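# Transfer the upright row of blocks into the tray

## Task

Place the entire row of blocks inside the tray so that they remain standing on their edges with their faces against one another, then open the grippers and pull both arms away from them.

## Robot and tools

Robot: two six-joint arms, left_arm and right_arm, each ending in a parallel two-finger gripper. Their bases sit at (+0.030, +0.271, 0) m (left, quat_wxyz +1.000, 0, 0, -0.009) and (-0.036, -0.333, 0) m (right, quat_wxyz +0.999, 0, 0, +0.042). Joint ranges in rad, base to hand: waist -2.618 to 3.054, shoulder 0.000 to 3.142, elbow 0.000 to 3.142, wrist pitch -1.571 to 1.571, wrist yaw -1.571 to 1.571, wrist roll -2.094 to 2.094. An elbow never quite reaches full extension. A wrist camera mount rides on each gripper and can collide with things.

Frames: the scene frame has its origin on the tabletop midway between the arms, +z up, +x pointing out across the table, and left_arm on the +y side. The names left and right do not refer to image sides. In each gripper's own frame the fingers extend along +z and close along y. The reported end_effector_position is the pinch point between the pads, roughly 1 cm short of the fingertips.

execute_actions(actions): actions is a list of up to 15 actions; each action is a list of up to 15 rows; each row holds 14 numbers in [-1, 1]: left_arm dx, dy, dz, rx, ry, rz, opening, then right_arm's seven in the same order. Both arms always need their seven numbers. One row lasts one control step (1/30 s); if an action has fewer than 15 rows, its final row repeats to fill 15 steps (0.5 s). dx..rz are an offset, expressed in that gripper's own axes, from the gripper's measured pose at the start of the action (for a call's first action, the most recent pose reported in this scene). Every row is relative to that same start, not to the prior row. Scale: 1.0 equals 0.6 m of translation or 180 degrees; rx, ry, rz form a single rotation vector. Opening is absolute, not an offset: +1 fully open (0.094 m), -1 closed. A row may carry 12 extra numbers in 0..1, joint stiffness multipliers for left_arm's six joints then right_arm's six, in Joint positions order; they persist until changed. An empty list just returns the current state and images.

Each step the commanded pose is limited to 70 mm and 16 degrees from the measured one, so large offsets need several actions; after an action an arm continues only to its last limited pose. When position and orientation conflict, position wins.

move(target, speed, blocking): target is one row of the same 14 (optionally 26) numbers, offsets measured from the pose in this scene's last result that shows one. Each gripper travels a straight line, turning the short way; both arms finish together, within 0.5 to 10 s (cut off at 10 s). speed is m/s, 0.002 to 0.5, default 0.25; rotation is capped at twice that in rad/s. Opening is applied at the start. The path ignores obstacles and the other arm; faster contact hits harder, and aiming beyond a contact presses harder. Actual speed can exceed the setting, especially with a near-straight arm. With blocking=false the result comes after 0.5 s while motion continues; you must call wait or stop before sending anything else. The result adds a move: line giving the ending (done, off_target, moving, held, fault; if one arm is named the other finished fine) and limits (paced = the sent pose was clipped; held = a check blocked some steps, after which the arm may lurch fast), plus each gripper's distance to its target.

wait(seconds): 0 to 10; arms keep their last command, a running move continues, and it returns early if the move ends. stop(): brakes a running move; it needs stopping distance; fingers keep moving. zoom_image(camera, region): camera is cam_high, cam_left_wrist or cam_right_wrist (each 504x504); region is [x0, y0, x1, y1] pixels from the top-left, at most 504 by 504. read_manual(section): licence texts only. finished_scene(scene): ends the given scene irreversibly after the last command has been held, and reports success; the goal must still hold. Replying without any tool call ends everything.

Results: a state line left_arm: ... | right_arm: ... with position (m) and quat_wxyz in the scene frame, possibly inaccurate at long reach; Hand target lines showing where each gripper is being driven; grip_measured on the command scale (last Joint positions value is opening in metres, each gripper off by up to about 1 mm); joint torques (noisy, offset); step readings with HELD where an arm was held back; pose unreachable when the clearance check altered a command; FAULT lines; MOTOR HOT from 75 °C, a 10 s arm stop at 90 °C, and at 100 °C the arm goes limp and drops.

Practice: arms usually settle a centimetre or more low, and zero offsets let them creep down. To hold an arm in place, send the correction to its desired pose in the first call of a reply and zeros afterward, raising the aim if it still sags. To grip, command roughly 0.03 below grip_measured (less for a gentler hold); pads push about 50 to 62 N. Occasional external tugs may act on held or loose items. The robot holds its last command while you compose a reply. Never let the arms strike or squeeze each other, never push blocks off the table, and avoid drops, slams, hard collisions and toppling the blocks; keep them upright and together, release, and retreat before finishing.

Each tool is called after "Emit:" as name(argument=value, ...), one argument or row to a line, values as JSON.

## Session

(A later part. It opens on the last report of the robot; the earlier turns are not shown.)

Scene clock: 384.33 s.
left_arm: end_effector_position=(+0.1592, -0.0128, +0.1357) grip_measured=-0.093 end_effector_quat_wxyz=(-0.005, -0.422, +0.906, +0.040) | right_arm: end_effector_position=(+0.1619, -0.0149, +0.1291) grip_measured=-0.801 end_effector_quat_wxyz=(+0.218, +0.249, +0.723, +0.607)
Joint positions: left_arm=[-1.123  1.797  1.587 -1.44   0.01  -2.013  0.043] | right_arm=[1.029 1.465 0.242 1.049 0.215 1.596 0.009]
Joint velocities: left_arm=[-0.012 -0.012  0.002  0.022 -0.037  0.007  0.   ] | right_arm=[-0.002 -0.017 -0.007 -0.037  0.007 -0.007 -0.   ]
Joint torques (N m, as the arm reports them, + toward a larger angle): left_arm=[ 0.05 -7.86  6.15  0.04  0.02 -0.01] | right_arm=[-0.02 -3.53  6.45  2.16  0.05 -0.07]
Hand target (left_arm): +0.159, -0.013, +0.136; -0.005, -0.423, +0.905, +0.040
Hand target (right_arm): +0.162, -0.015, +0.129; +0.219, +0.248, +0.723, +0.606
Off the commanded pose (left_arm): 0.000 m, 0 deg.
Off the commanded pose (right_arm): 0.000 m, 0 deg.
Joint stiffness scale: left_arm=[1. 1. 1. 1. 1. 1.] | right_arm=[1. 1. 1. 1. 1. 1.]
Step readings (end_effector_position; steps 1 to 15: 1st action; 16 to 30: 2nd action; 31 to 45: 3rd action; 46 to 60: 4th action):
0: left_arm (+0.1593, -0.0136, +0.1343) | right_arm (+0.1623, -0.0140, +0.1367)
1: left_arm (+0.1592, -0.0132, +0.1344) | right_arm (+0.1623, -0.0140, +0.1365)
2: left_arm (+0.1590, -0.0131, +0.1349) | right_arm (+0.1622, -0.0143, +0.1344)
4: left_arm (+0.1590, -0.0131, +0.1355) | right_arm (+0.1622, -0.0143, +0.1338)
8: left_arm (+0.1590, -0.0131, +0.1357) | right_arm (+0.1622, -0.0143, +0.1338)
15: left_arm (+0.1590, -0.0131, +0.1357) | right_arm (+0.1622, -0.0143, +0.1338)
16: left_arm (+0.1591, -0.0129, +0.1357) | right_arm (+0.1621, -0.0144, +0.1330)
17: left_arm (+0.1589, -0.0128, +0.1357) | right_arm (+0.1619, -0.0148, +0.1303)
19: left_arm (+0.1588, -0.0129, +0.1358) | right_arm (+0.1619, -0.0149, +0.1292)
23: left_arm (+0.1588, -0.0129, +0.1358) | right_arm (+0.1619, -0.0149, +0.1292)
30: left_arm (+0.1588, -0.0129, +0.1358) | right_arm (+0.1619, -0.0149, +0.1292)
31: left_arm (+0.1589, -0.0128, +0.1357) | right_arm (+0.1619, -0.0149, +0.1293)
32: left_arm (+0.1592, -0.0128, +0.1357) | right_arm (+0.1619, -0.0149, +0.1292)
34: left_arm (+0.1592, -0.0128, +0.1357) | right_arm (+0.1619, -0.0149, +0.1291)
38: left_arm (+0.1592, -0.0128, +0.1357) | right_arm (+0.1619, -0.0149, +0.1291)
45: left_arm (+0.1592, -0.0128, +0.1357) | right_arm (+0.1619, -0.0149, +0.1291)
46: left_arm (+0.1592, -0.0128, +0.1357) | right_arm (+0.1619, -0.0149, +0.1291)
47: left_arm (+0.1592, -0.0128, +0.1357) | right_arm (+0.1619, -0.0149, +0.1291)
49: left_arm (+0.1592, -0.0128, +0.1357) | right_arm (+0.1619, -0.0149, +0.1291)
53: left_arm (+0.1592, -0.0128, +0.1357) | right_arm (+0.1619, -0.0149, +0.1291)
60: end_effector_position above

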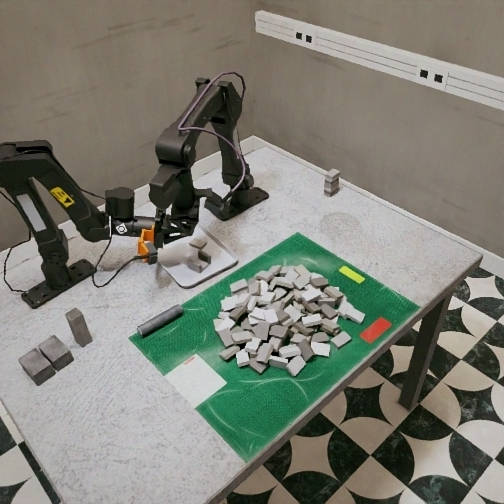

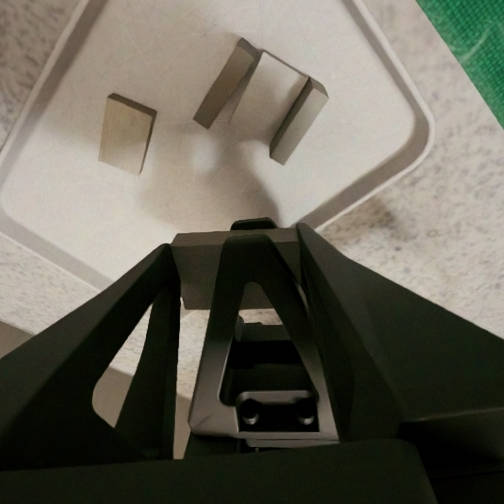

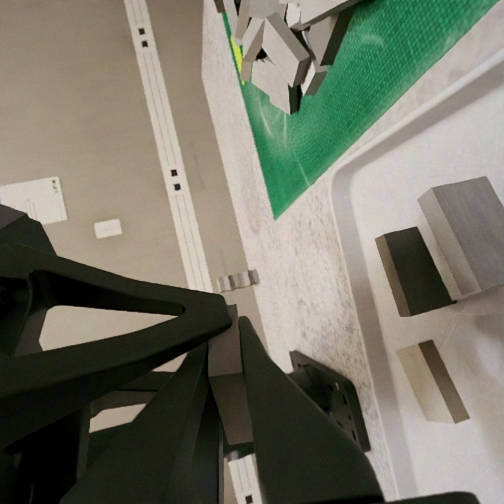

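Release left and move it far away.

Emit:
execute_actions(
  actions=[
    [[0,0,0,0,0,0,0.4,0,0.012,0,0,0,0,-0.84]],
    [[-0.1,0,-0.02,0,0,0,0.4,0,0,0,0,0,0,-0.84]],
    [[-0.1,0.05,-0.03,0,0,0,0.4,0,0,0,0,0,0,-0.84]],
    [[-0.1,0.08,-0.03,0,0,0,0.4,0,0,0,0,0,0,-0.84]],
    [[-0.1,0.1,0,0,0,0,0.4,0,0,0,0,0,0,-0.84]],
  ],
)

Emit:
move(
  target=[0,0,0,0,0,0,0.4,0,0,-0.03,0.48,0,0,-0.84],
  speed=0.3,
)

Emit:
move(
  target=[0,0,0,0,0,0,0.4,0,0,0,0,0,-0.28,-0.84],
  speed=0.3,
)

Scene clock: 389.23 s.
left_arm: end_effector_position=(+0.2162, +0.2428, +0.1806) grip_measured=+0.398 end_effector_quat_wxyz=(+0.011, -0.454, +0.891, +0.025) | right_arm: end_effector_position=(+0.1603, -0.0181, +0.1173) grip_measured=-0.801 end_effector_quat_wxyz=(+0.215, +0.251, +0.740, +0.585)
Joint positions: left_arm=[-0.185  1.286  1.273 -1.573 -0.053 -1.147  0.066] | right_arm=[1.029 1.45  0.242 0.978 0.215 1.597 0.009]
Joint velocities: left_arm=[-0.012  0.017 -0.012  0.022  0.022  0.095 -0.001] | right_arm=[ 0.002  0.002  0.012 -0.022 -0.007 -0.051  0.   ]
Joint torques (N m, as the arm reports them, + toward a larger angle): left_arm=[ 0.68 -4.47  5.7   0.07 -0.01  0.05] | right_arm=[ 0.03 -3.48  6.53  2.18  0.09 -0.01]
Hand target (left_arm): +0.213, +0.245, +0.182; +0.012, -0.446, +0.895, +0.023
Hand target (right_arm): +0.160, -0.018, +0.118; +0.215, +0.251, +0.739, +0.587
Off the commanded pose (left_arm): 0.006 m, 2 deg.
Off the commanded pose (right_arm): 0.001 m, 0 deg.
Joint stiffness scale: left_arm=[1. 1. 1. 1. 1. 1.] | right_arm=[1. 1. 1. 1. 1. 1.]
joint sent to its limit (left arm) — the command would take joint 4 (wrist pitch) past its lower limit, so that joint was sent only as far as its limit.
Step readings (end_effector_position; steps 1 to 15: 1st action; 16 to 30: 2nd action; 31 to 45: 3rd action; 46 to 60: 4th action; 61 to 75: 5th action):
0: left_arm (+0.1592, -0.0128, +0.1357) | right_arm (+0.1619, -0.0149, +0.1291)
1: left_arm (+0.1592, -0.0128, +0.1357) | right_arm (+0.1617, -0.0152, +0.1284)
2: left_arm (+0.1592, -0.0129, +0.1357) | right_arm (+0.1615, -0.0156, +0.1275)
4: left_arm (+0.1592, -0.0129, +0.1357) | right_arm (+0.1612, -0.0163, +0.1258)
8: left_arm (+0.1592, -0.0129, +0.1357) | right_arm (+0.1608, -0.0171, +0.1227)
15: left_arm (+0.1592, -0.0129, +0.1357) | right_arm (+0.1606, -0.0176, +0.1201)
16: left_arm (+0.1616, -0.0105, +0.1355) | right_arm (+0.1606, -0.0176, +0.1200)
17: left_arm (+0.1674, -0.0037, +0.1351) | right_arm (+0.1605, -0.0176, +0.1198)
19: left_arm (+0.1854, +0.0136, +0.1368) | right_arm (+0.1605, -0.0176, +0.1197)
23: left_arm (+0.2041, +0.0290, +0.1407) | right_arm (+0.1605, -0.0177, +0.1195)
30: left_arm (+0.2031, +0.0293, +0.1409) | right_arm (+0.1605, -0.0177, +0.1194)
31: left_arm (+0.2043, +0.0327, +0.1406) | right_arm (+0.1605, -0.0177, +0.1193)
32: left_arm (+0.2061, +0.0428, +0.1404) | right_arm (+0.1605, -0.0177, +0.1192)
34: left_arm (+0.2136, +0.0687, +0.1453) | right_arm (+0.1605, -0.0178, +0.1190)
38: left_arm (+0.2225, +0.0899, +0.1569) | right_arm (+0.1604, -0.0178, +0.1188)
45: left_arm (+0.2211, +0.0910, +0.1576) | right_arm (+0.1604, -0.0178, +0.1187)
46: left_arm (+0.2219, +0.0945, +0.1573) | right_arm (+0.1604, -0.0178, +0.1187)
47: left_arm (+0.2228, +0.1052, +0.1568) | right_arm (+0.1604, -0.0179, +0.1185)
49: left_arm (+0.2254, +0.1341, +0.1615) | right_arm (+0.1604, -0.0179, +0.1183)
53: left_arm (+0.2272, +0.1603, +0.1762) | right_arm (+0.1604, -0.0180, +0.1181)
60: left_arm (+0.2247, +0.1622, +0.1787) | right_arm (+0.1604, -0.0180, +0.1179)
61: left_arm (+0.2254, +0.1660, +0.1766) | right_arm (+0.1604, -0.0180, +0.1179)
62: left_arm (+0.2256, +0.1787, +0.1733) | right_arm (+0.1603, -0.0180, +0.1178)
64: left_arm (+0.2224, +0.2121, +0.1705) | right_arm (+0.1603, -0.0181, +0.1176)
68: left_arm (+0.2178, +0.2412, +0.1781) | right_arm (+0.1603, -0.0181, +0.1174)
75: end_effector_position above

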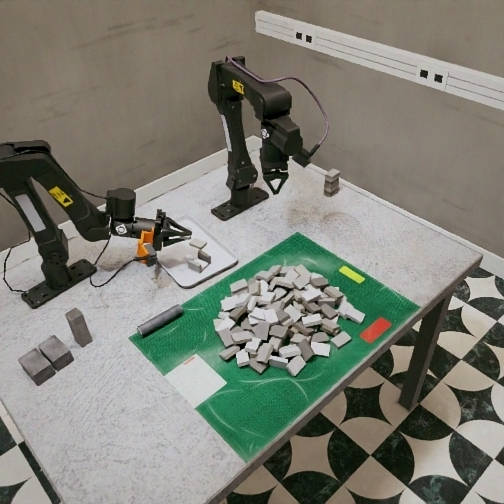

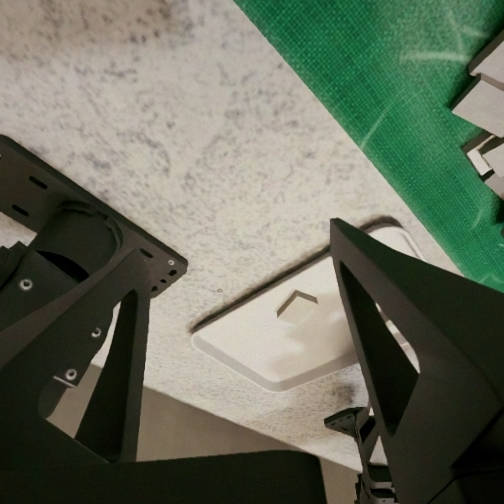

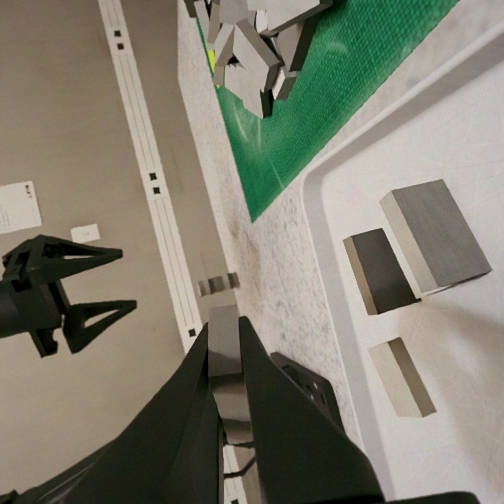

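Scene clock: 392.43 s.
left_arm: end_effector_position=(+0.2162, +0.2428, +0.1806) grip_measured=+0.398 end_effector_quat_wxyz=(+0.011, -0.453, +0.891, +0.025) | right_arm: end_effector_position=(+0.1471, -0.0307, +0.1043) grip_measured=-0.800 end_effector_quat_wxyz=(-0.012, +0.336, +0.938, -0.087)
Joint positions: left_arm=[-0.185  1.286  1.273 -1.573 -0.053 -1.146  0.066] | right_arm=[ 0.944  2.064  1.815 -1.498  0.01   1.718  0.009]
Joint velocities: left_arm=[ 0.007  0.007  0.002  0.037 -0.007 -0.037 -0.001] | right_arm=[ 0.007 -0.012 -0.002 -0.007 -0.051 -0.022  0.001]
Joint torques (N m, as the arm reports them, + toward a larger angle): left_arm=[-0.09 -3.08  6.03  0.14 -0.04  0.  ] | right_arm=[-0.97 -9.24 10.67 -0.45  0.03 -0.07]
Hand target (left_arm): +0.216, +0.243, +0.181; +0.011, -0.454, +0.891, +0.025
Hand target (right_arm): +0.150, -0.031, +0.116; -0.013, +0.339, +0.937, -0.081
Off the commanded pose (left_arm): 0.000 m, 0 deg.
Off the commanded pose (right_arm): 0.017 m, 1 deg.
Joint stiffness scale: left_arm=[1. 1. 1. 1. 1. 1.] | right_arm=[1. 1. 1. 1. 1. 1.]
move: off_target (right_arm)

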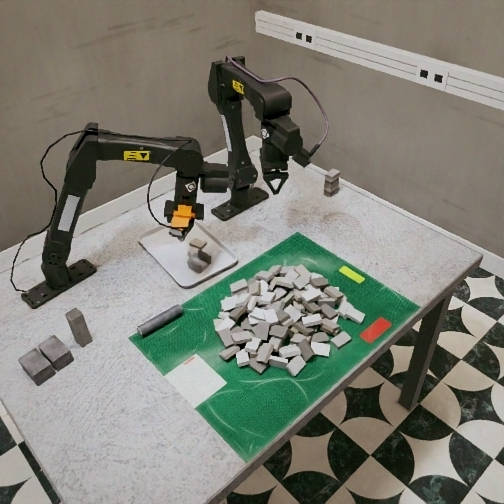

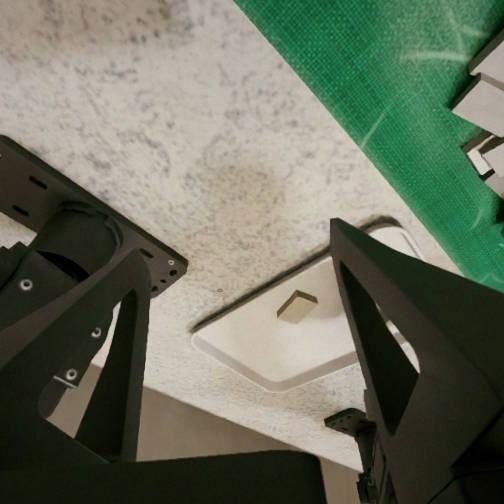

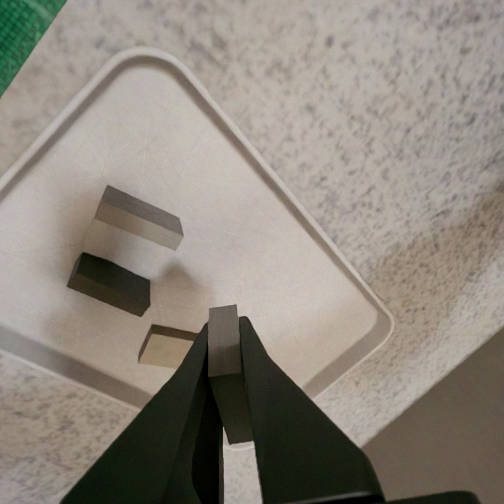

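Scene clock: 394.50 s.
left_arm: end_effector_position=(+0.2162, +0.2428, +0.1806) grip_measured=+0.398 end_effector_quat_wxyz=(+0.011, -0.453, +0.891, +0.025) | right_arm: end_effector_position=(+0.1471, -0.0308, +0.1044) grip_measured=-0.799 end_effector_quat_wxyz=(-0.048, -0.091, +0.992, -0.074)
Joint positions: left_arm=[-0.185  1.286  1.273 -1.573 -0.053 -1.146  0.066] | right_arm=[ 0.944  2.064  1.815 -1.498  0.01   0.845  0.009]
Joint velocities: left_arm=[ 0.002  0.007 -0.017  0.037 -0.007 -0.007 -0.   ] | right_arm=[-0.002 -0.017  0.002 -0.007 -0.022 -0.051 -0.001]
Joint torques (N m, as the arm reports them, + toward a larger angle): left_arm=[-0.11 -2.88  6.04  0.17 -0.04  0.  ] | right_arm=[-0.02 -8.88  7.13 -0.12  0.05 -0.09]
Hand target (left_arm): +0.216, +0.243, +0.181; +0.011, -0.453, +0.891, +0.025
Hand target (right_arm): +0.147, -0.031, +0.104; -0.048, -0.095, +0.992, -0.074
Off the commanded pose (left_arm): 0.000 m, 0 deg.
Off the commanded pose (right_arm): 0.000 m, 0 deg.
Joint stiffness scale: left_arm=[1. 1. 1. 1. 1. 1.] | right_arm=[1. 1. 1. 1. 1. 1.]
move: done

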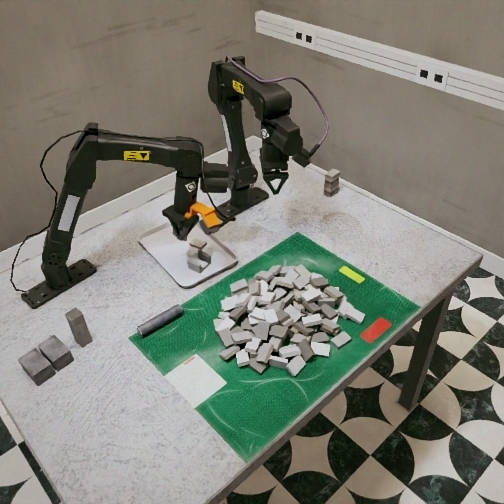

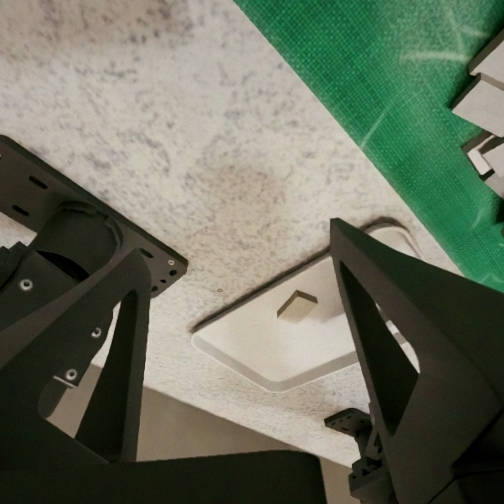

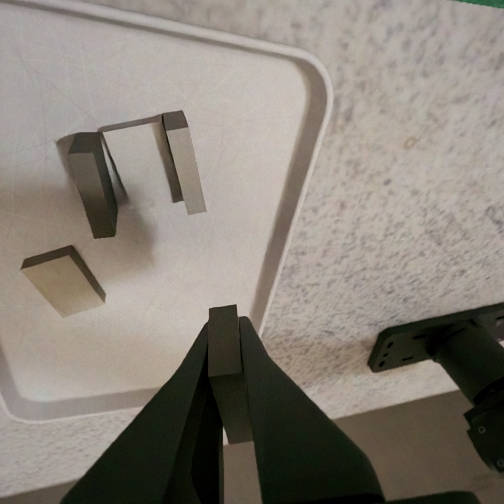

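Emit:
move(
  target=[0,0,0,0,0,0,0.4,-0.075,-0.012,0.09,-0.044,-0.034,-0.01,-0.84],
  speed=0.12,
)

Scene clock: 400.37 s.
left_arm: end_effector_position=(+0.2162, +0.2428, +0.1806) grip_measured=+0.398 end_effector_quat_wxyz=(+0.011, -0.453, +0.891, +0.025) | right_arm: end_effector_position=(+0.1867, -0.0396, +0.0398) grip_measured=-0.799 end_effector_quat_wxyz=(-0.013, -0.108, +0.994, -0.015)
Joint positions: left_arm=[-0.185  1.286  1.273 -1.573 -0.053 -1.146  0.066] | right_arm=[ 0.835  2.024  1.512 -1.098  0.001  0.702  0.009]
Joint velocities: left_arm=[ 0.007  0.012  0.017  0.066  0.022 -0.081 -0.001] | right_arm=[-0.007 -0.012 -0.017  0.007 -0.022  0.007  0.   ]
Joint torques (N m, as the arm reports them, + toward a larger angle): left_arm=[-0.04 -3.08  6.04  0.14 -0.02  0.  ] | right_arm=[ -0.63 -11.05   5.72   0.36   0.    -0.1 ]
Hand target (left_arm): +0.216, +0.243, +0.181; +0.011, -0.453, +0.891, +0.025
Hand target (right_arm): +0.189, -0.039, +0.048; -0.003, -0.108, +0.994, +0.000
Off the commanded pose (left_arm): 0.000 m, 0 deg.
Off the commanded pose (right_arm): 0.008 m, 2 deg.
Joint stiffness scale: left_arm=[1. 1. 1. 1. 1. 1.] | right_arm=[1. 1. 1. 1. 1. 1.]
move: done

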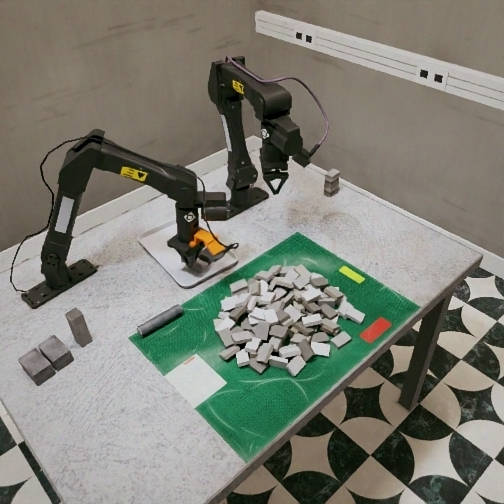

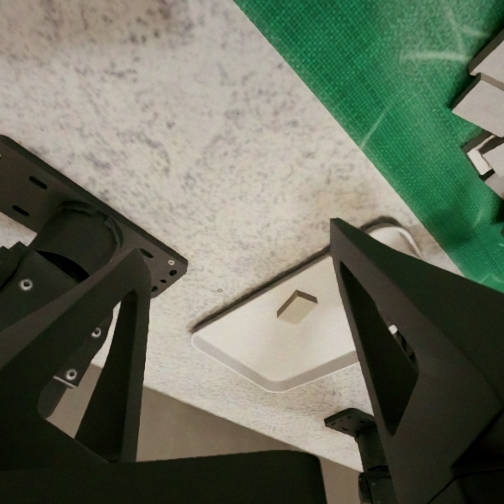

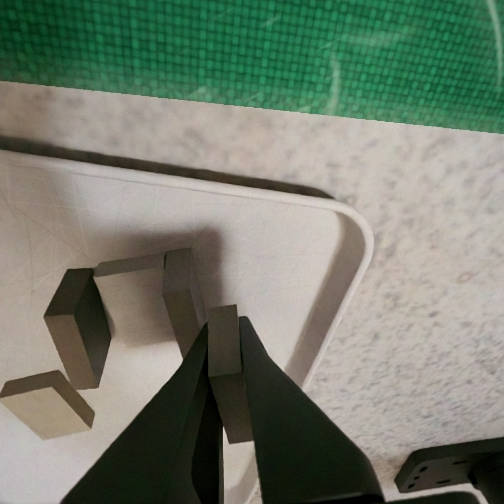

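Emit:
move(
  target=[0,0,0,0,0,0,0.4,-0.022,0.0,0.026,0,0,0,-0.84],
  speed=0.05,
)

Scene clock: 402.47 s.
left_arm: end_effector_position=(+0.2162, +0.2428, +0.1806) grip_measured=+0.398 end_effector_quat_wxyz=(+0.011, -0.453, +0.891, +0.025) | right_arm: end_effector_position=(+0.1913, -0.0422, +0.0199) grip_measured=-0.799 end_effector_quat_wxyz=(-0.025, -0.109, +0.993, -0.026)
Joint positions: left_arm=[-0.185  1.286  1.273 -1.573 -0.053 -1.146  0.066] | right_arm=[ 0.82   2.08   1.512 -1.075  0.     0.686  0.009]
Joint velocities: left_arm=[ 0.002 -0.022 -0.002 -0.037  0.066 -0.037  0.001] | right_arm=[-0.007 -0.007 -0.022  0.007  0.037  0.007  0.001]
Joint torques (N m, as the arm reports them, + toward a larger angle): left_arm=[ 0.02 -3.07  6.1   0.15 -0.05  0.  ] | right_arm=[-0.75 -9.18  8.02  0.28  0.07 -0.08]
Hand target (left_arm): +0.216, +0.243, +0.181; +0.011, -0.453, +0.891, +0.025
Hand target (right_arm): +0.199, -0.038, +0.024; -0.013, -0.108, +0.994, -0.015
Off the commanded pose (left_arm): 0.000 m, 0 deg.
Off the commanded pose (right_arm): 0.010 m, 2 deg.
Joint stiffness scale: left_arm=[1. 1. 1. 1. 1. 1.] | right_arm=[1. 1. 1. 1. 1. 1.]
move: done

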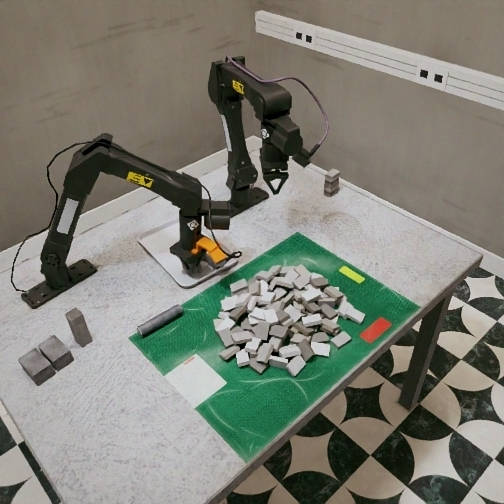

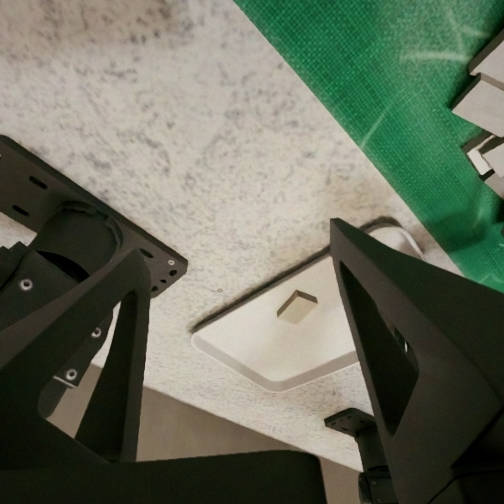

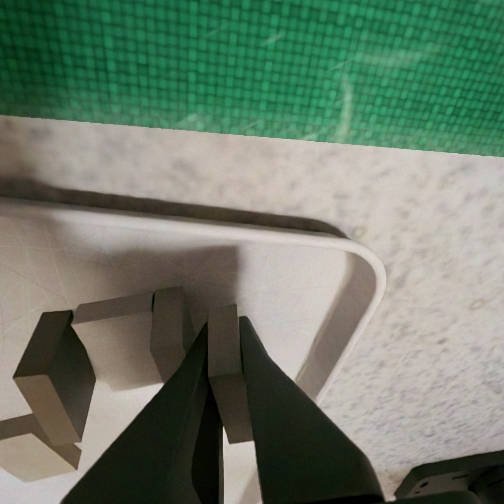

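Emit:
execute_actions(
  actions=[
    [[0,0,0,0,0,0,0.4,0,0,0,0,0,0,-0.78]],
    [[0,0,0,0,0,0,0.4,0,0,0,0,0,0,-0.72]],
    [[0,0,0,0,0,0,0.4,0,0,0,0,0,0,-0.66]],
  ],
)

Emit:
move(
  target=[0,0,0,0,0,0,0.4,0,0,-0.16,0,0,0,-0.66],
  speed=0.08,
)

Scene clock: 405.50 s.
left_arm: end_effector_position=(+0.2162, +0.2428, +0.1806) grip_measured=+0.398 end_effector_quat_wxyz=(+0.011, -0.453, +0.891, +0.025) | right_arm: end_effector_position=(+0.1914, -0.0420, +0.0199) grip_measured=-0.663 end_effector_quat_wxyz=(-0.025, -0.109, +0.993, -0.026)
Joint positions: left_arm=[-0.185  1.286  1.273 -1.573 -0.053 -1.146  0.066] | right_arm=[ 0.82   2.08   1.512 -1.074  0.     0.685  0.016]
Joint velocities: left_arm=[ 0.012 -0.002  0.007  0.037 -0.037  0.022 -0.001] | right_arm=[-0.022 -0.012  0.007 -0.11  -0.037  0.007 -0.001]
Joint torques (N m, as the arm reports them, + toward a larger angle): left_arm=[-0.09 -3.09  6.1   0.18 -0.04 -0.02] | right_arm=[-0.01 -8.95  7.01  0.11  0.06 -0.03]
Hand target (left_arm): +0.216, +0.243, +0.181; +0.011, -0.453, +0.891, +0.025
Hand target (right_arm): +0.191, -0.042, +0.020; -0.025, -0.109, +0.993, -0.026
Off the commanded pose (left_arm): 0.000 m, 0 deg.
Off the commanded pose (right_arm): 0.000 m, 0 deg.
Joint stiffness scale: left_arm=[1. 1. 1. 1. 1. 1.] | right_arm=[1. 1. 1. 1. 1. 1.]
Step readings (end_effector_position; steps 1 to 15: 1st action; 16 to 30: 2nd action; 31 to 45: 3rd action):
0: left_arm (+0.2162, +0.2428, +0.1806) | right_arm (+0.1914, -0.0420, +0.0199)
1: left_arm (+0.2162, +0.2428, +0.1806) | right_arm (+0.1914, -0.0420, +0.0199)
2: left_arm (+0.2162, +0.2428, +0.1806) | right_arm (+0.1914, -0.0420, +0.0199)
4: left_arm (+0.2162, +0.2428, +0.1806) | right_arm (+0.1914, -0.0420, +0.0199)
8: left_arm (+0.2162, +0.2428, +0.1806) | right_arm (+0.1914, -0.0420, +0.0199)
15: left_arm (+0.2162, +0.2428, +0.1806) | right_arm (+0.1914, -0.0420, +0.0199)
16: left_arm (+0.2162, +0.2428, +0.1806) | right_arm (+0.1914, -0.0420, +0.0199)
17: left_arm (+0.2162, +0.2428, +0.1806) | right_arm (+0.1914, -0.0420, +0.0199)
19: left_arm (+0.2162, +0.2428, +0.1806) | right_arm (+0.1914, -0.0420, +0.0199)
23: left_arm (+0.2162, +0.2428, +0.1806) | right_arm (+0.1914, -0.0420, +0.0199)
30: left_arm (+0.2162, +0.2428, +0.1806) | right_arm (+0.1914, -0.0420, +0.0199)
31: left_arm (+0.2162, +0.2428, +0.1806) | right_arm (+0.1914, -0.0420, +0.0199)
32: left_arm (+0.2162, +0.2428, +0.1806) | right_arm (+0.1914, -0.0420, +0.0199)
34: left_arm (+0.2162, +0.2428, +0.1806) | right_arm (+0.1914, -0.0420, +0.0199)
38: left_arm (+0.2162, +0.2428, +0.1806) | right_arm (+0.1914, -0.0420, +0.0199)
45: end_effector_position above

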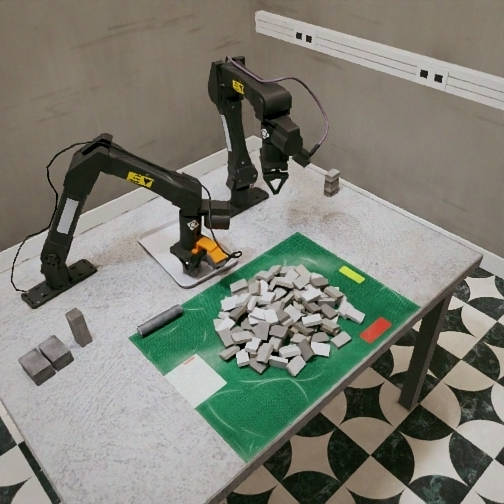

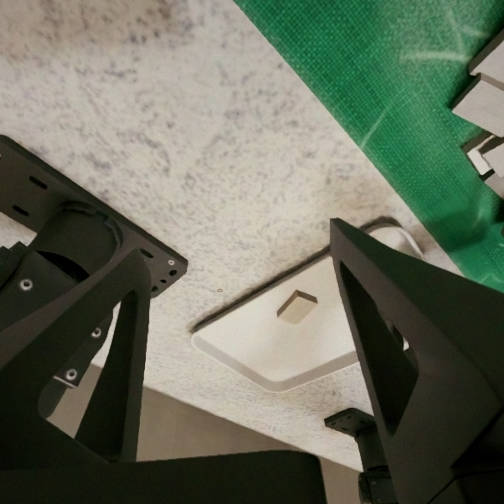

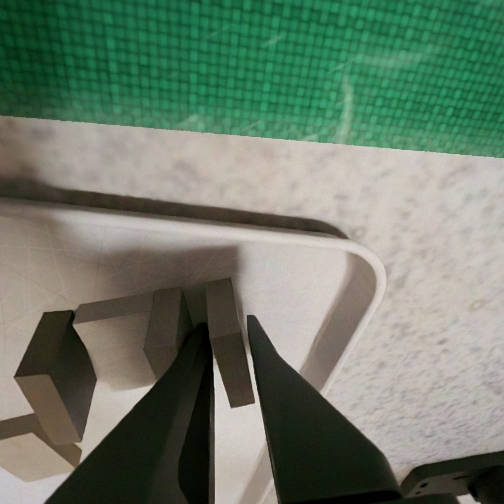

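Scene clock: 407.27 s.
left_arm: end_effector_position=(+0.2162, +0.2428, +0.1806) grip_measured=+0.398 end_effector_quat_wxyz=(+0.011, -0.453, +0.891, +0.025) | right_arm: end_effector_position=(+0.1936, -0.0392, +0.0980) grip_measured=-0.663 end_effector_quat_wxyz=(-0.039, -0.109, +0.992, -0.040)
Joint positions: left_arm=[-0.185  1.286  1.273 -1.573 -0.053 -1.146  0.066] | right_arm=[ 0.82   2.08   1.823 -1.426  0.     0.685  0.016]
Joint velocities: left_arm=[-0.002  0.002 -0.002 -0.022  0.007 -0.022 -0.001] | right_arm=[ 0.002  0.022 -0.017  0.007 -0.007 -0.051 -0.   ]
Joint torques (N m, as the arm reports them, + toward a larger angle): left_arm=[-0.09 -3.05  6.03  0.12 -0.04 -0.01] | right_arm=[  0.23 -10.83  10.55  -0.19   0.05  -0.01]
Hand target (left_arm): +0.216, +0.243, +0.181; +0.011, -0.453, +0.891, +0.025
Hand target (right_arm): +0.196, -0.035, +0.115; -0.025, -0.109, +0.993, -0.026
Off the commanded pose (left_arm): 0.000 m, 0 deg.
Off the commanded pose (right_arm): 0.018 m, 2 deg.
Joint stiffness scale: left_arm=[1. 1. 1. 1. 1. 1.] | right_arm=[1. 1. 1. 1. 1. 1.]
move: off_target (right_arm)

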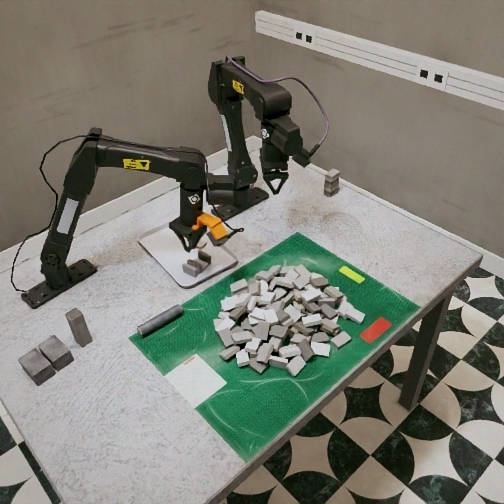

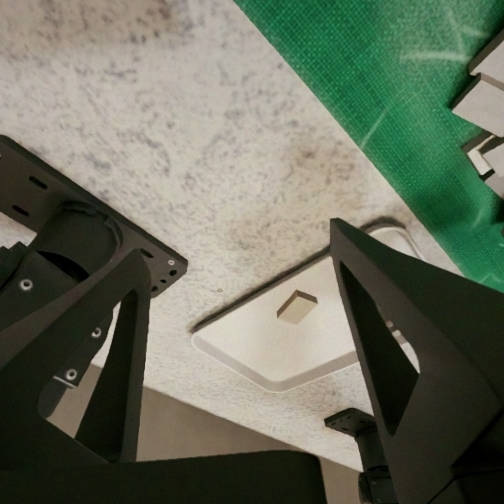

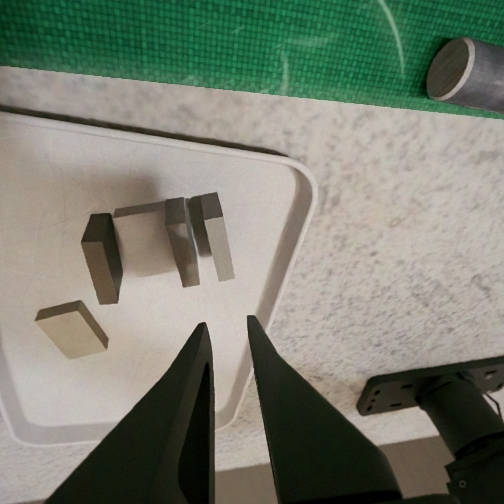

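Emit:
move(
  target=[0,0,0,0,0,0,0.4,0.05,-0.28,-0.05,0,0,0,-0.2],
)

Scene clock: 412.33 s.
left_arm: end_effector_position=(+0.2162, +0.2428, +0.1806) grip_measured=+0.398 end_effector_quat_wxyz=(+0.011, -0.453, +0.891, +0.025) | right_arm: end_effector_position=(+0.2154, -0.2004, +0.1454) grip_measured=-0.203 end_effector_quat_wxyz=(-0.030, -0.106, +0.993, -0.034)
Joint positions: left_arm=[-0.185  1.286  1.273 -1.573 -0.053 -1.146  0.066] | right_arm=[ 0.422  1.696  1.504 -1.461  0.039  0.296  0.037]
Joint velocities: left_arm=[-0.012  0.007 -0.012  0.022  0.007 -0.051 -0.   ] | right_arm=[ 0.007 -0.002 -0.007  0.037  0.007 -0.037  0.001]
Joint torques (N m, as the arm reports them, + toward a larger angle): left_arm=[-0.05 -3.04  6.05  0.16 -0.02  0.  ] | right_arm=[-0.23 -7.5   5.34 -0.09  0.16 -0.1 ]
Hand target (left_arm): +0.216, +0.243, +0.181; +0.011, -0.453, +0.891, +0.025
Hand target (right_arm): +0.208, -0.207, +0.146; -0.036, -0.109, +0.993, -0.041
Off the commanded pose (left_arm): 0.000 m, 0 deg.
Off the commanded pose (right_arm): 0.014 m, 1 deg.
Joint stiffness scale: left_arm=[1. 1. 1. 1. 1. 1.] | right_arm=[1. 1. 1. 1. 1. 1.]
move: off_target (right_arm)

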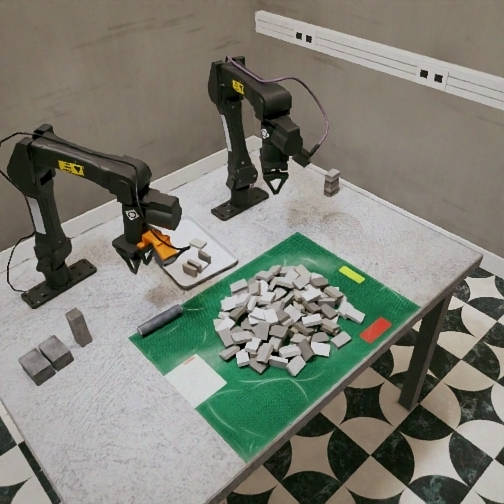

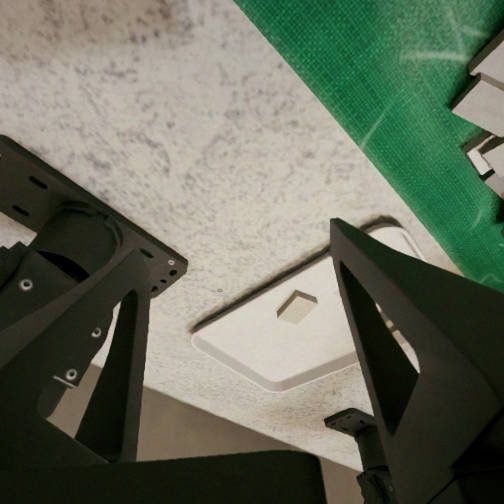

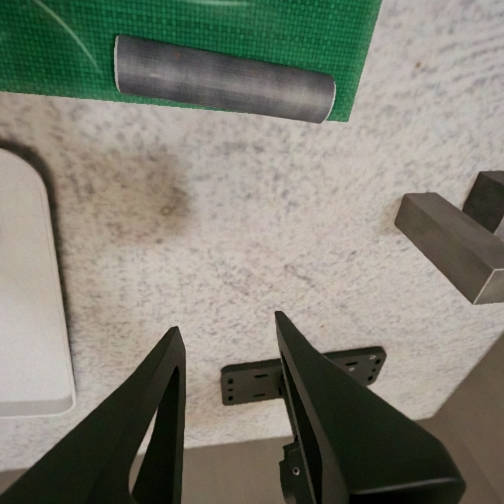

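Emit:
move(
  target=[0.36,-0.083,0.175,0,0,0.594,0.4,0,0,0,0,0,0,-0.2],
)

Scene clock: 417.97 s.
left_arm: end_effector_position=(+0.1301, +0.0538, +0.0650) grip_measured=+0.398 end_effector_quat_wxyz=(-0.019, +0.439, +0.898, +0.032) | right_arm: end_effector_position=(+0.2154, -0.2004, +0.1454) grip_measured=-0.203 end_effector_quat_wxyz=(-0.030, -0.107, +0.993, -0.034)
Joint positions: left_arm=[-1.143  1.547  1.026 -1.12  -0.024 -0.254  0.066] | right_arm=[ 0.422  1.696  1.504 -1.461  0.039  0.293  0.037]
Joint velocities: left_arm=[-0.002 -0.002 -0.012 -0.066 -0.051  0.037 -0.001] | right_arm=[-0.012  0.012  0.002 -0.037 -0.037  0.037  0.001]
Joint torques (N m, as the arm reports them, + toward a larger angle): left_arm=[-0.64 -4.74  7.31  0.17  0.03  0.04] | right_arm=[-0.01 -6.1   7.27  0.07  0.06  0.01]
Hand target (left_arm): +0.130, +0.046, +0.067; -0.012, +0.446, +0.895, +0.023
Hand target (right_arm): +0.215, -0.200, +0.145; -0.030, -0.106, +0.993, -0.034
Off the commanded pose (left_arm): 0.009 m, 1 deg.
Off the commanded pose (right_arm): 0.000 m, 0 deg.
Joint stiffness scale: left_arm=[1. 1. 1. 1. 1. 1.] | right_arm=[1. 1. 1. 1. 1. 1.]
move: done

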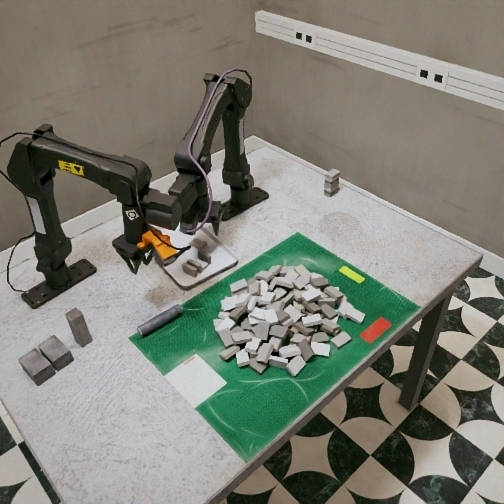

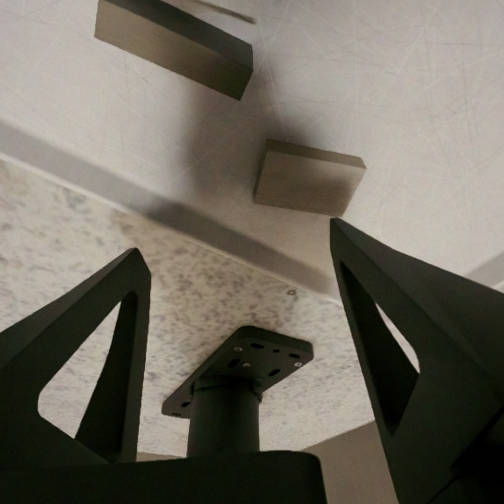

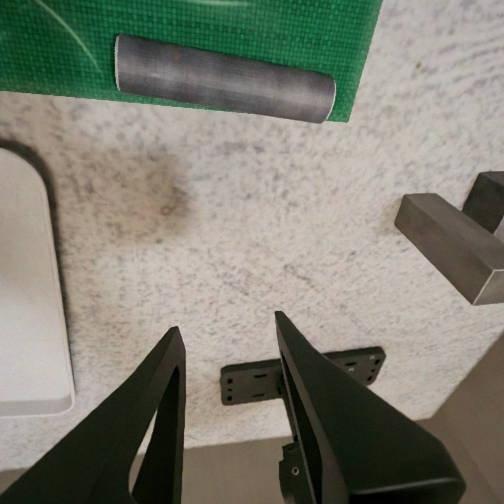

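Emit:
move(
  target=[-0.02,-0.05,0.045,0,0,0.045,0.3,0,0,0,0,0,0,-0.2],
  speed=0.1,
)

Scene clock: 421.23 s.
left_arm: end_effector_position=(+0.1167, +0.0286, +0.0403) grip_measured=+0.302 end_effector_quat_wxyz=(-0.018, +0.495, +0.868, +0.031) | right_arm: end_effector_position=(+0.2154, -0.2004, +0.1454) grip_measured=-0.203 end_effector_quat_wxyz=(-0.030, -0.107, +0.993, -0.034)
Joint positions: left_arm=[-1.228  1.647  1.026 -1.019 -0.022 -0.212  0.061] | right_arm=[ 0.422  1.696  1.504 -1.461  0.039  0.293  0.037]
Joint velocities: left_arm=[-0.012 -0.007 -0.002  0.066 -0.037  0.051  0.   ] | right_arm=[-0.002  0.017  0.012 -0.066 -0.037 -0.11  -0.001]
Joint torques (N m, as the arm reports them, + toward a larger angle): left_arm=[-0.72 -5.65  4.91  0.18  0.02  0.03] | right_arm=[ 0.02 -6.08  7.28  0.09  0.08 -0.04]
Hand target (left_arm): +0.114, +0.028, +0.036; -0.021, +0.501, +0.865, +0.030
Hand target (right_arm): +0.215, -0.200, +0.145; -0.030, -0.107, +0.993, -0.034
Off the commanded pose (left_arm): 0.005 m, 1 deg.
Off the commanded pose (right_arm): 0.000 m, 0 deg.
Joint stiffness scale: left_arm=[1. 1. 1. 1. 1. 1.] | right_arm=[1. 1. 1. 1. 1. 1.]
move: done

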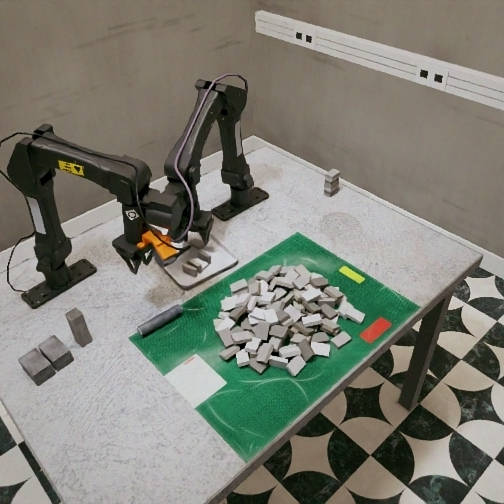

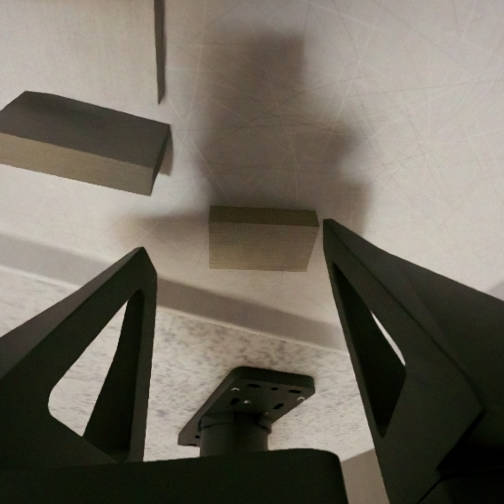

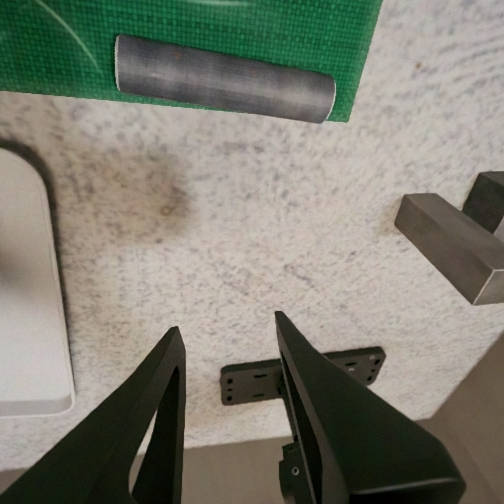

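Emit:
execute_actions(
  actions=[
    [[-0.004,-0.02,0.015,0,0,0,0.2,0,0,0,0,0,0,-0.2]],
    [[0,0,0,0,0,0,0.2,0,0,0,0,0,0,-0.2]],
  ],
)

Scene clock: 423.97 s.
left_arm: end_effector_position=(+0.1097, +0.0222, +0.0341) grip_measured=+0.202 end_effector_quat_wxyz=(-0.018, +0.494, +0.868, +0.032) | right_arm: end_effector_position=(+0.2154, -0.2004, +0.1454) grip_measured=-0.203 end_effector_quat_wxyz=(-0.030, -0.107, +0.993, -0.034)
Joint positions: left_arm=[-1.261  1.672  1.026 -0.996 -0.021 -0.246  0.056] | right_arm=[ 0.422  1.696  1.504 -1.461  0.039  0.293  0.037]
Joint velocities: left_arm=[ 0.002  0.007 -0.027 -0.022 -0.022 -0.007 -0.   ] | right_arm=[-0.007  0.007  0.007 -0.022  0.037 -0.051  0.001]
Joint torques (N m, as the arm reports them, + toward a larger angle): left_arm=[-0.07 -6.27  5.65  0.05 -0.03  0.01] | right_arm=[-0.02 -6.11  7.22  0.08  0.08 -0.03]
Hand target (left_arm): +0.110, +0.022, +0.034; -0.018, +0.494, +0.868, +0.032
Hand target (right_arm): +0.215, -0.200, +0.145; -0.030, -0.107, +0.993, -0.034
Off the commanded pose (left_arm): 0.000 m, 0 deg.
Off the commanded pose (right_arm): 0.000 m, 0 deg.
Joint stiffness scale: left_arm=[1. 1. 1. 1. 1. 1.] | right_arm=[1. 1. 1. 1. 1. 1.]
Step readings (end_effector_position; steps 1 to 15: 1st action; 16 to 30: 2nd action):
0: left_arm (+0.1168, +0.0282, +0.0403) | right_arm (+0.2154, -0.2004, +0.1454)
1: left_arm (+0.1162, +0.0278, +0.0398) | right_arm (+0.2154, -0.2004, +0.1454)
2: left_arm (+0.1148, +0.0266, +0.0389) | right_arm (+0.2154, -0.2004, +0.1454)
4: left_arm (+0.1112, +0.0245, +0.0364) | right_arm (+0.2154, -0.2004, +0.1454)
8: left_arm (+0.1094, +0.0229, +0.0341) | right_arm (+0.2154, -0.2004, +0.1454)
15: left_arm (+0.1097, +0.0222, +0.0341) | right_arm (+0.2154, -0.2004, +0.1454)
16: left_arm (+0.1097, +0.0222, +0.0341) | right_arm (+0.2154, -0.2004, +0.1454)
17: left_arm (+0.1097, +0.0222, +0.0341) | right_arm (+0.2154, -0.2004, +0.1454)
19: left_arm (+0.1097, +0.0222, +0.0341) | right_arm (+0.2154, -0.2004, +0.1454)
23: left_arm (+0.1097, +0.0222, +0.0341) | right_arm (+0.2154, -0.2004, +0.1454)
30: end_effector_position above

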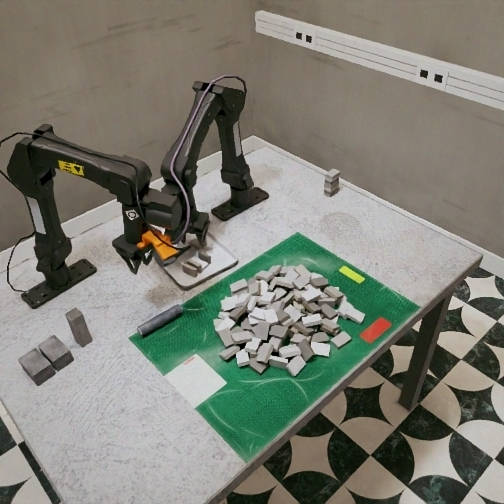

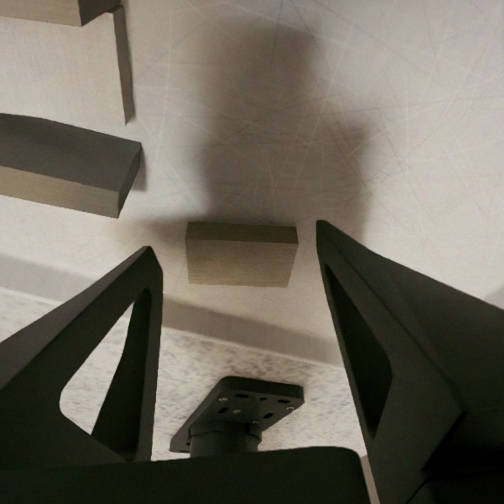

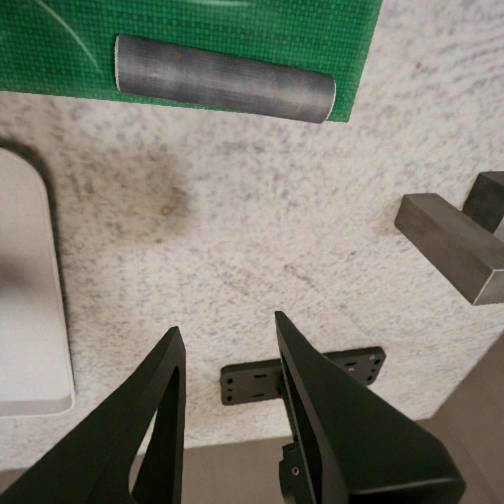

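Emit:
execute_actions(
  actions=[
    [[0.008,0,0.02,0,0,0,0.15,0,0,0,0,0,0,-0.2]],
    [[0,0,0.016,0,0,0,0.15,0,0,0,0,0,0,-0.2]],
    [[0,0,0,0,0,0,-0.03,0,0,0,0,0,0,-0.2]],
    [[0,0,0,0,0,0,-0.12,0,0,0,0,0,0,-0.2]],
    [[0,0,0,0,0,0,-0.12,0,0,0,0,0,0,-0.2]],
  ],
)

Scene clock: 428.00 s.
left_arm: end_effector_position=(+0.1076, +0.0285, +0.0198) grip_measured=-0.110 end_effector_quat_wxyz=(-0.018, +0.494, +0.868, +0.031) | right_arm: end_effector_position=(+0.2154, -0.2004, +0.1454) grip_measured=-0.203 end_effector_quat_wxyz=(-0.030, -0.107, +0.993, -0.034)
Joint positions: left_arm=[-1.261  1.672  0.964 -0.933 -0.02  -0.246  0.042] | right_arm=[ 0.422  1.696  1.504 -1.461  0.039  0.293  0.037]
Joint velocities: left_arm=[ 0.002  0.022 -0.017  0.066 -0.037  0.022 -0.   ] | right_arm=[ 0.007 -0.002 -0.012 -0.007 -0.051 -0.051  0.   ]
Joint torques (N m, as the arm reports them, + toward a larger angle): left_arm=[-0.01 -6.15  5.64  0.06 -0.01  0.  ] | right_arm=[ 0.01 -6.07  7.29  0.08  0.08 -0.03]
Hand target (left_arm): +0.108, +0.028, +0.020; -0.018, +0.494, +0.868, +0.031
Hand target (right_arm): +0.215, -0.200, +0.145; -0.030, -0.107, +0.993, -0.034
Off the commanded pose (left_arm): 0.000 m, 0 deg.
Off the commanded pose (right_arm): 0.000 m, 0 deg.
Joint stiffness scale: left_arm=[1. 1. 1. 1. 1. 1.] | right_arm=[1. 1. 1. 1. 1. 1.]
Step readings (end_effector_position; steps 1 to 15: 1st action; 16 to 30: 2nd action; 31 to 45: 3rd action; 46 to 60: 4th action; 61 to 75: 5th action):
0: left_arm (+0.1097, +0.0222, +0.0341) | right_arm (+0.2154, -0.2004, +0.1454)
1: left_arm (+0.1096, +0.0223, +0.0326) | right_arm (+0.2154, -0.2004, +0.1454)
2: left_arm (+0.1094, +0.0231, +0.0305) | right_arm (+0.2154, -0.2004, +0.1454)
4: left_arm (+0.1079, +0.0282, +0.0261) | right_arm (+0.2154, -0.2004, +0.1454)
8: left_arm (+0.1070, +0.0311, +0.0240) | right_arm (+0.2154, -0.2004, +0.1454)
15: left_arm (+0.1077, +0.0288, +0.0238) | right_arm (+0.2154, -0.2004, +0.1454)
16: left_arm (+0.1078, +0.0285, +0.0233) | right_arm (+0.2154, -0.2004, +0.1454)
17: left_arm (+0.1078, +0.0285, +0.0224) | right_arm (+0.2154, -0.2004, +0.1454)
19: left_arm (+0.1074, +0.0297, +0.0207) | right_arm (+0.2154, -0.2004, +0.1454)
23: left_arm (+0.1074, +0.0298, +0.0199) | right_arm (+0.2154, -0.2004, +0.1454)
30: left_arm (+0.1078, +0.0285, +0.0198) | right_arm (+0.2154, -0.2004, +0.1454)
31: left_arm (+0.1078, +0.0285, +0.0198) | right_arm (+0.2154, -0.2004, +0.1454)
32: left_arm (+0.1076, +0.0285, +0.0198) | right_arm (+0.2154, -0.2004, +0.1454)
34: left_arm (+0.1076, +0.0285, +0.0198) | right_arm (+0.2154, -0.2004, +0.1454)
38: left_arm (+0.1076, +0.0285, +0.0198) | right_arm (+0.2154, -0.2004, +0.1454)
45: left_arm (+0.1076, +0.0285, +0.0198) | right_arm (+0.2154, -0.2004, +0.1454)
46: left_arm (+0.1076, +0.0285, +0.0198) | right_arm (+0.2154, -0.2004, +0.1454)
47: left_arm (+0.1076, +0.0285, +0.0198) | right_arm (+0.2154, -0.2004, +0.1454)
49: left_arm (+0.1076, +0.0285, +0.0198) | right_arm (+0.2154, -0.2004, +0.1454)
53: left_arm (+0.1076, +0.0285, +0.0198) | right_arm (+0.2154, -0.2004, +0.1454)
60: left_arm (+0.1076, +0.0285, +0.0198) | right_arm (+0.2154, -0.2004, +0.1454)
61: left_arm (+0.1076, +0.0285, +0.0198) | right_arm (+0.2154, -0.2004, +0.1454)
62: left_arm (+0.1076, +0.0285, +0.0198) | right_arm (+0.2154, -0.2004, +0.1454)
64: left_arm (+0.1076, +0.0285, +0.0198) | right_arm (+0.2154, -0.2004, +0.1454)
68: left_arm (+0.1076, +0.0285, +0.0198) | right_arm (+0.2154, -0.2004, +0.1454)
75: end_effector_position above

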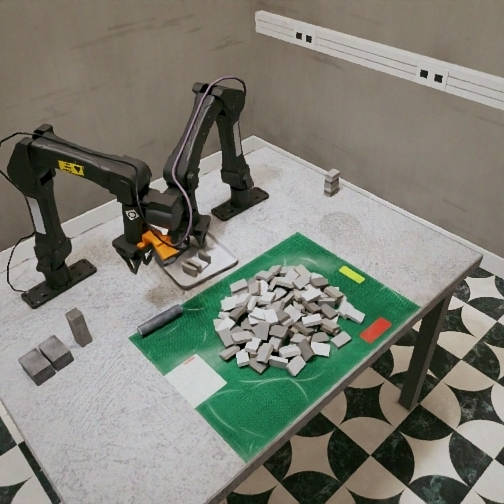

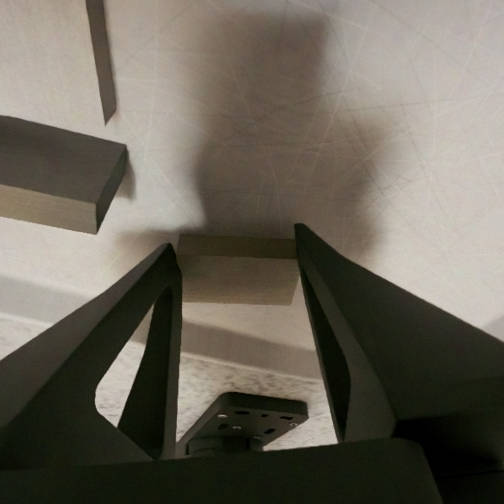

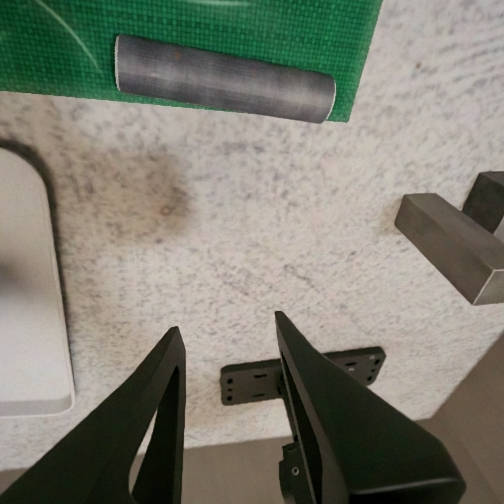

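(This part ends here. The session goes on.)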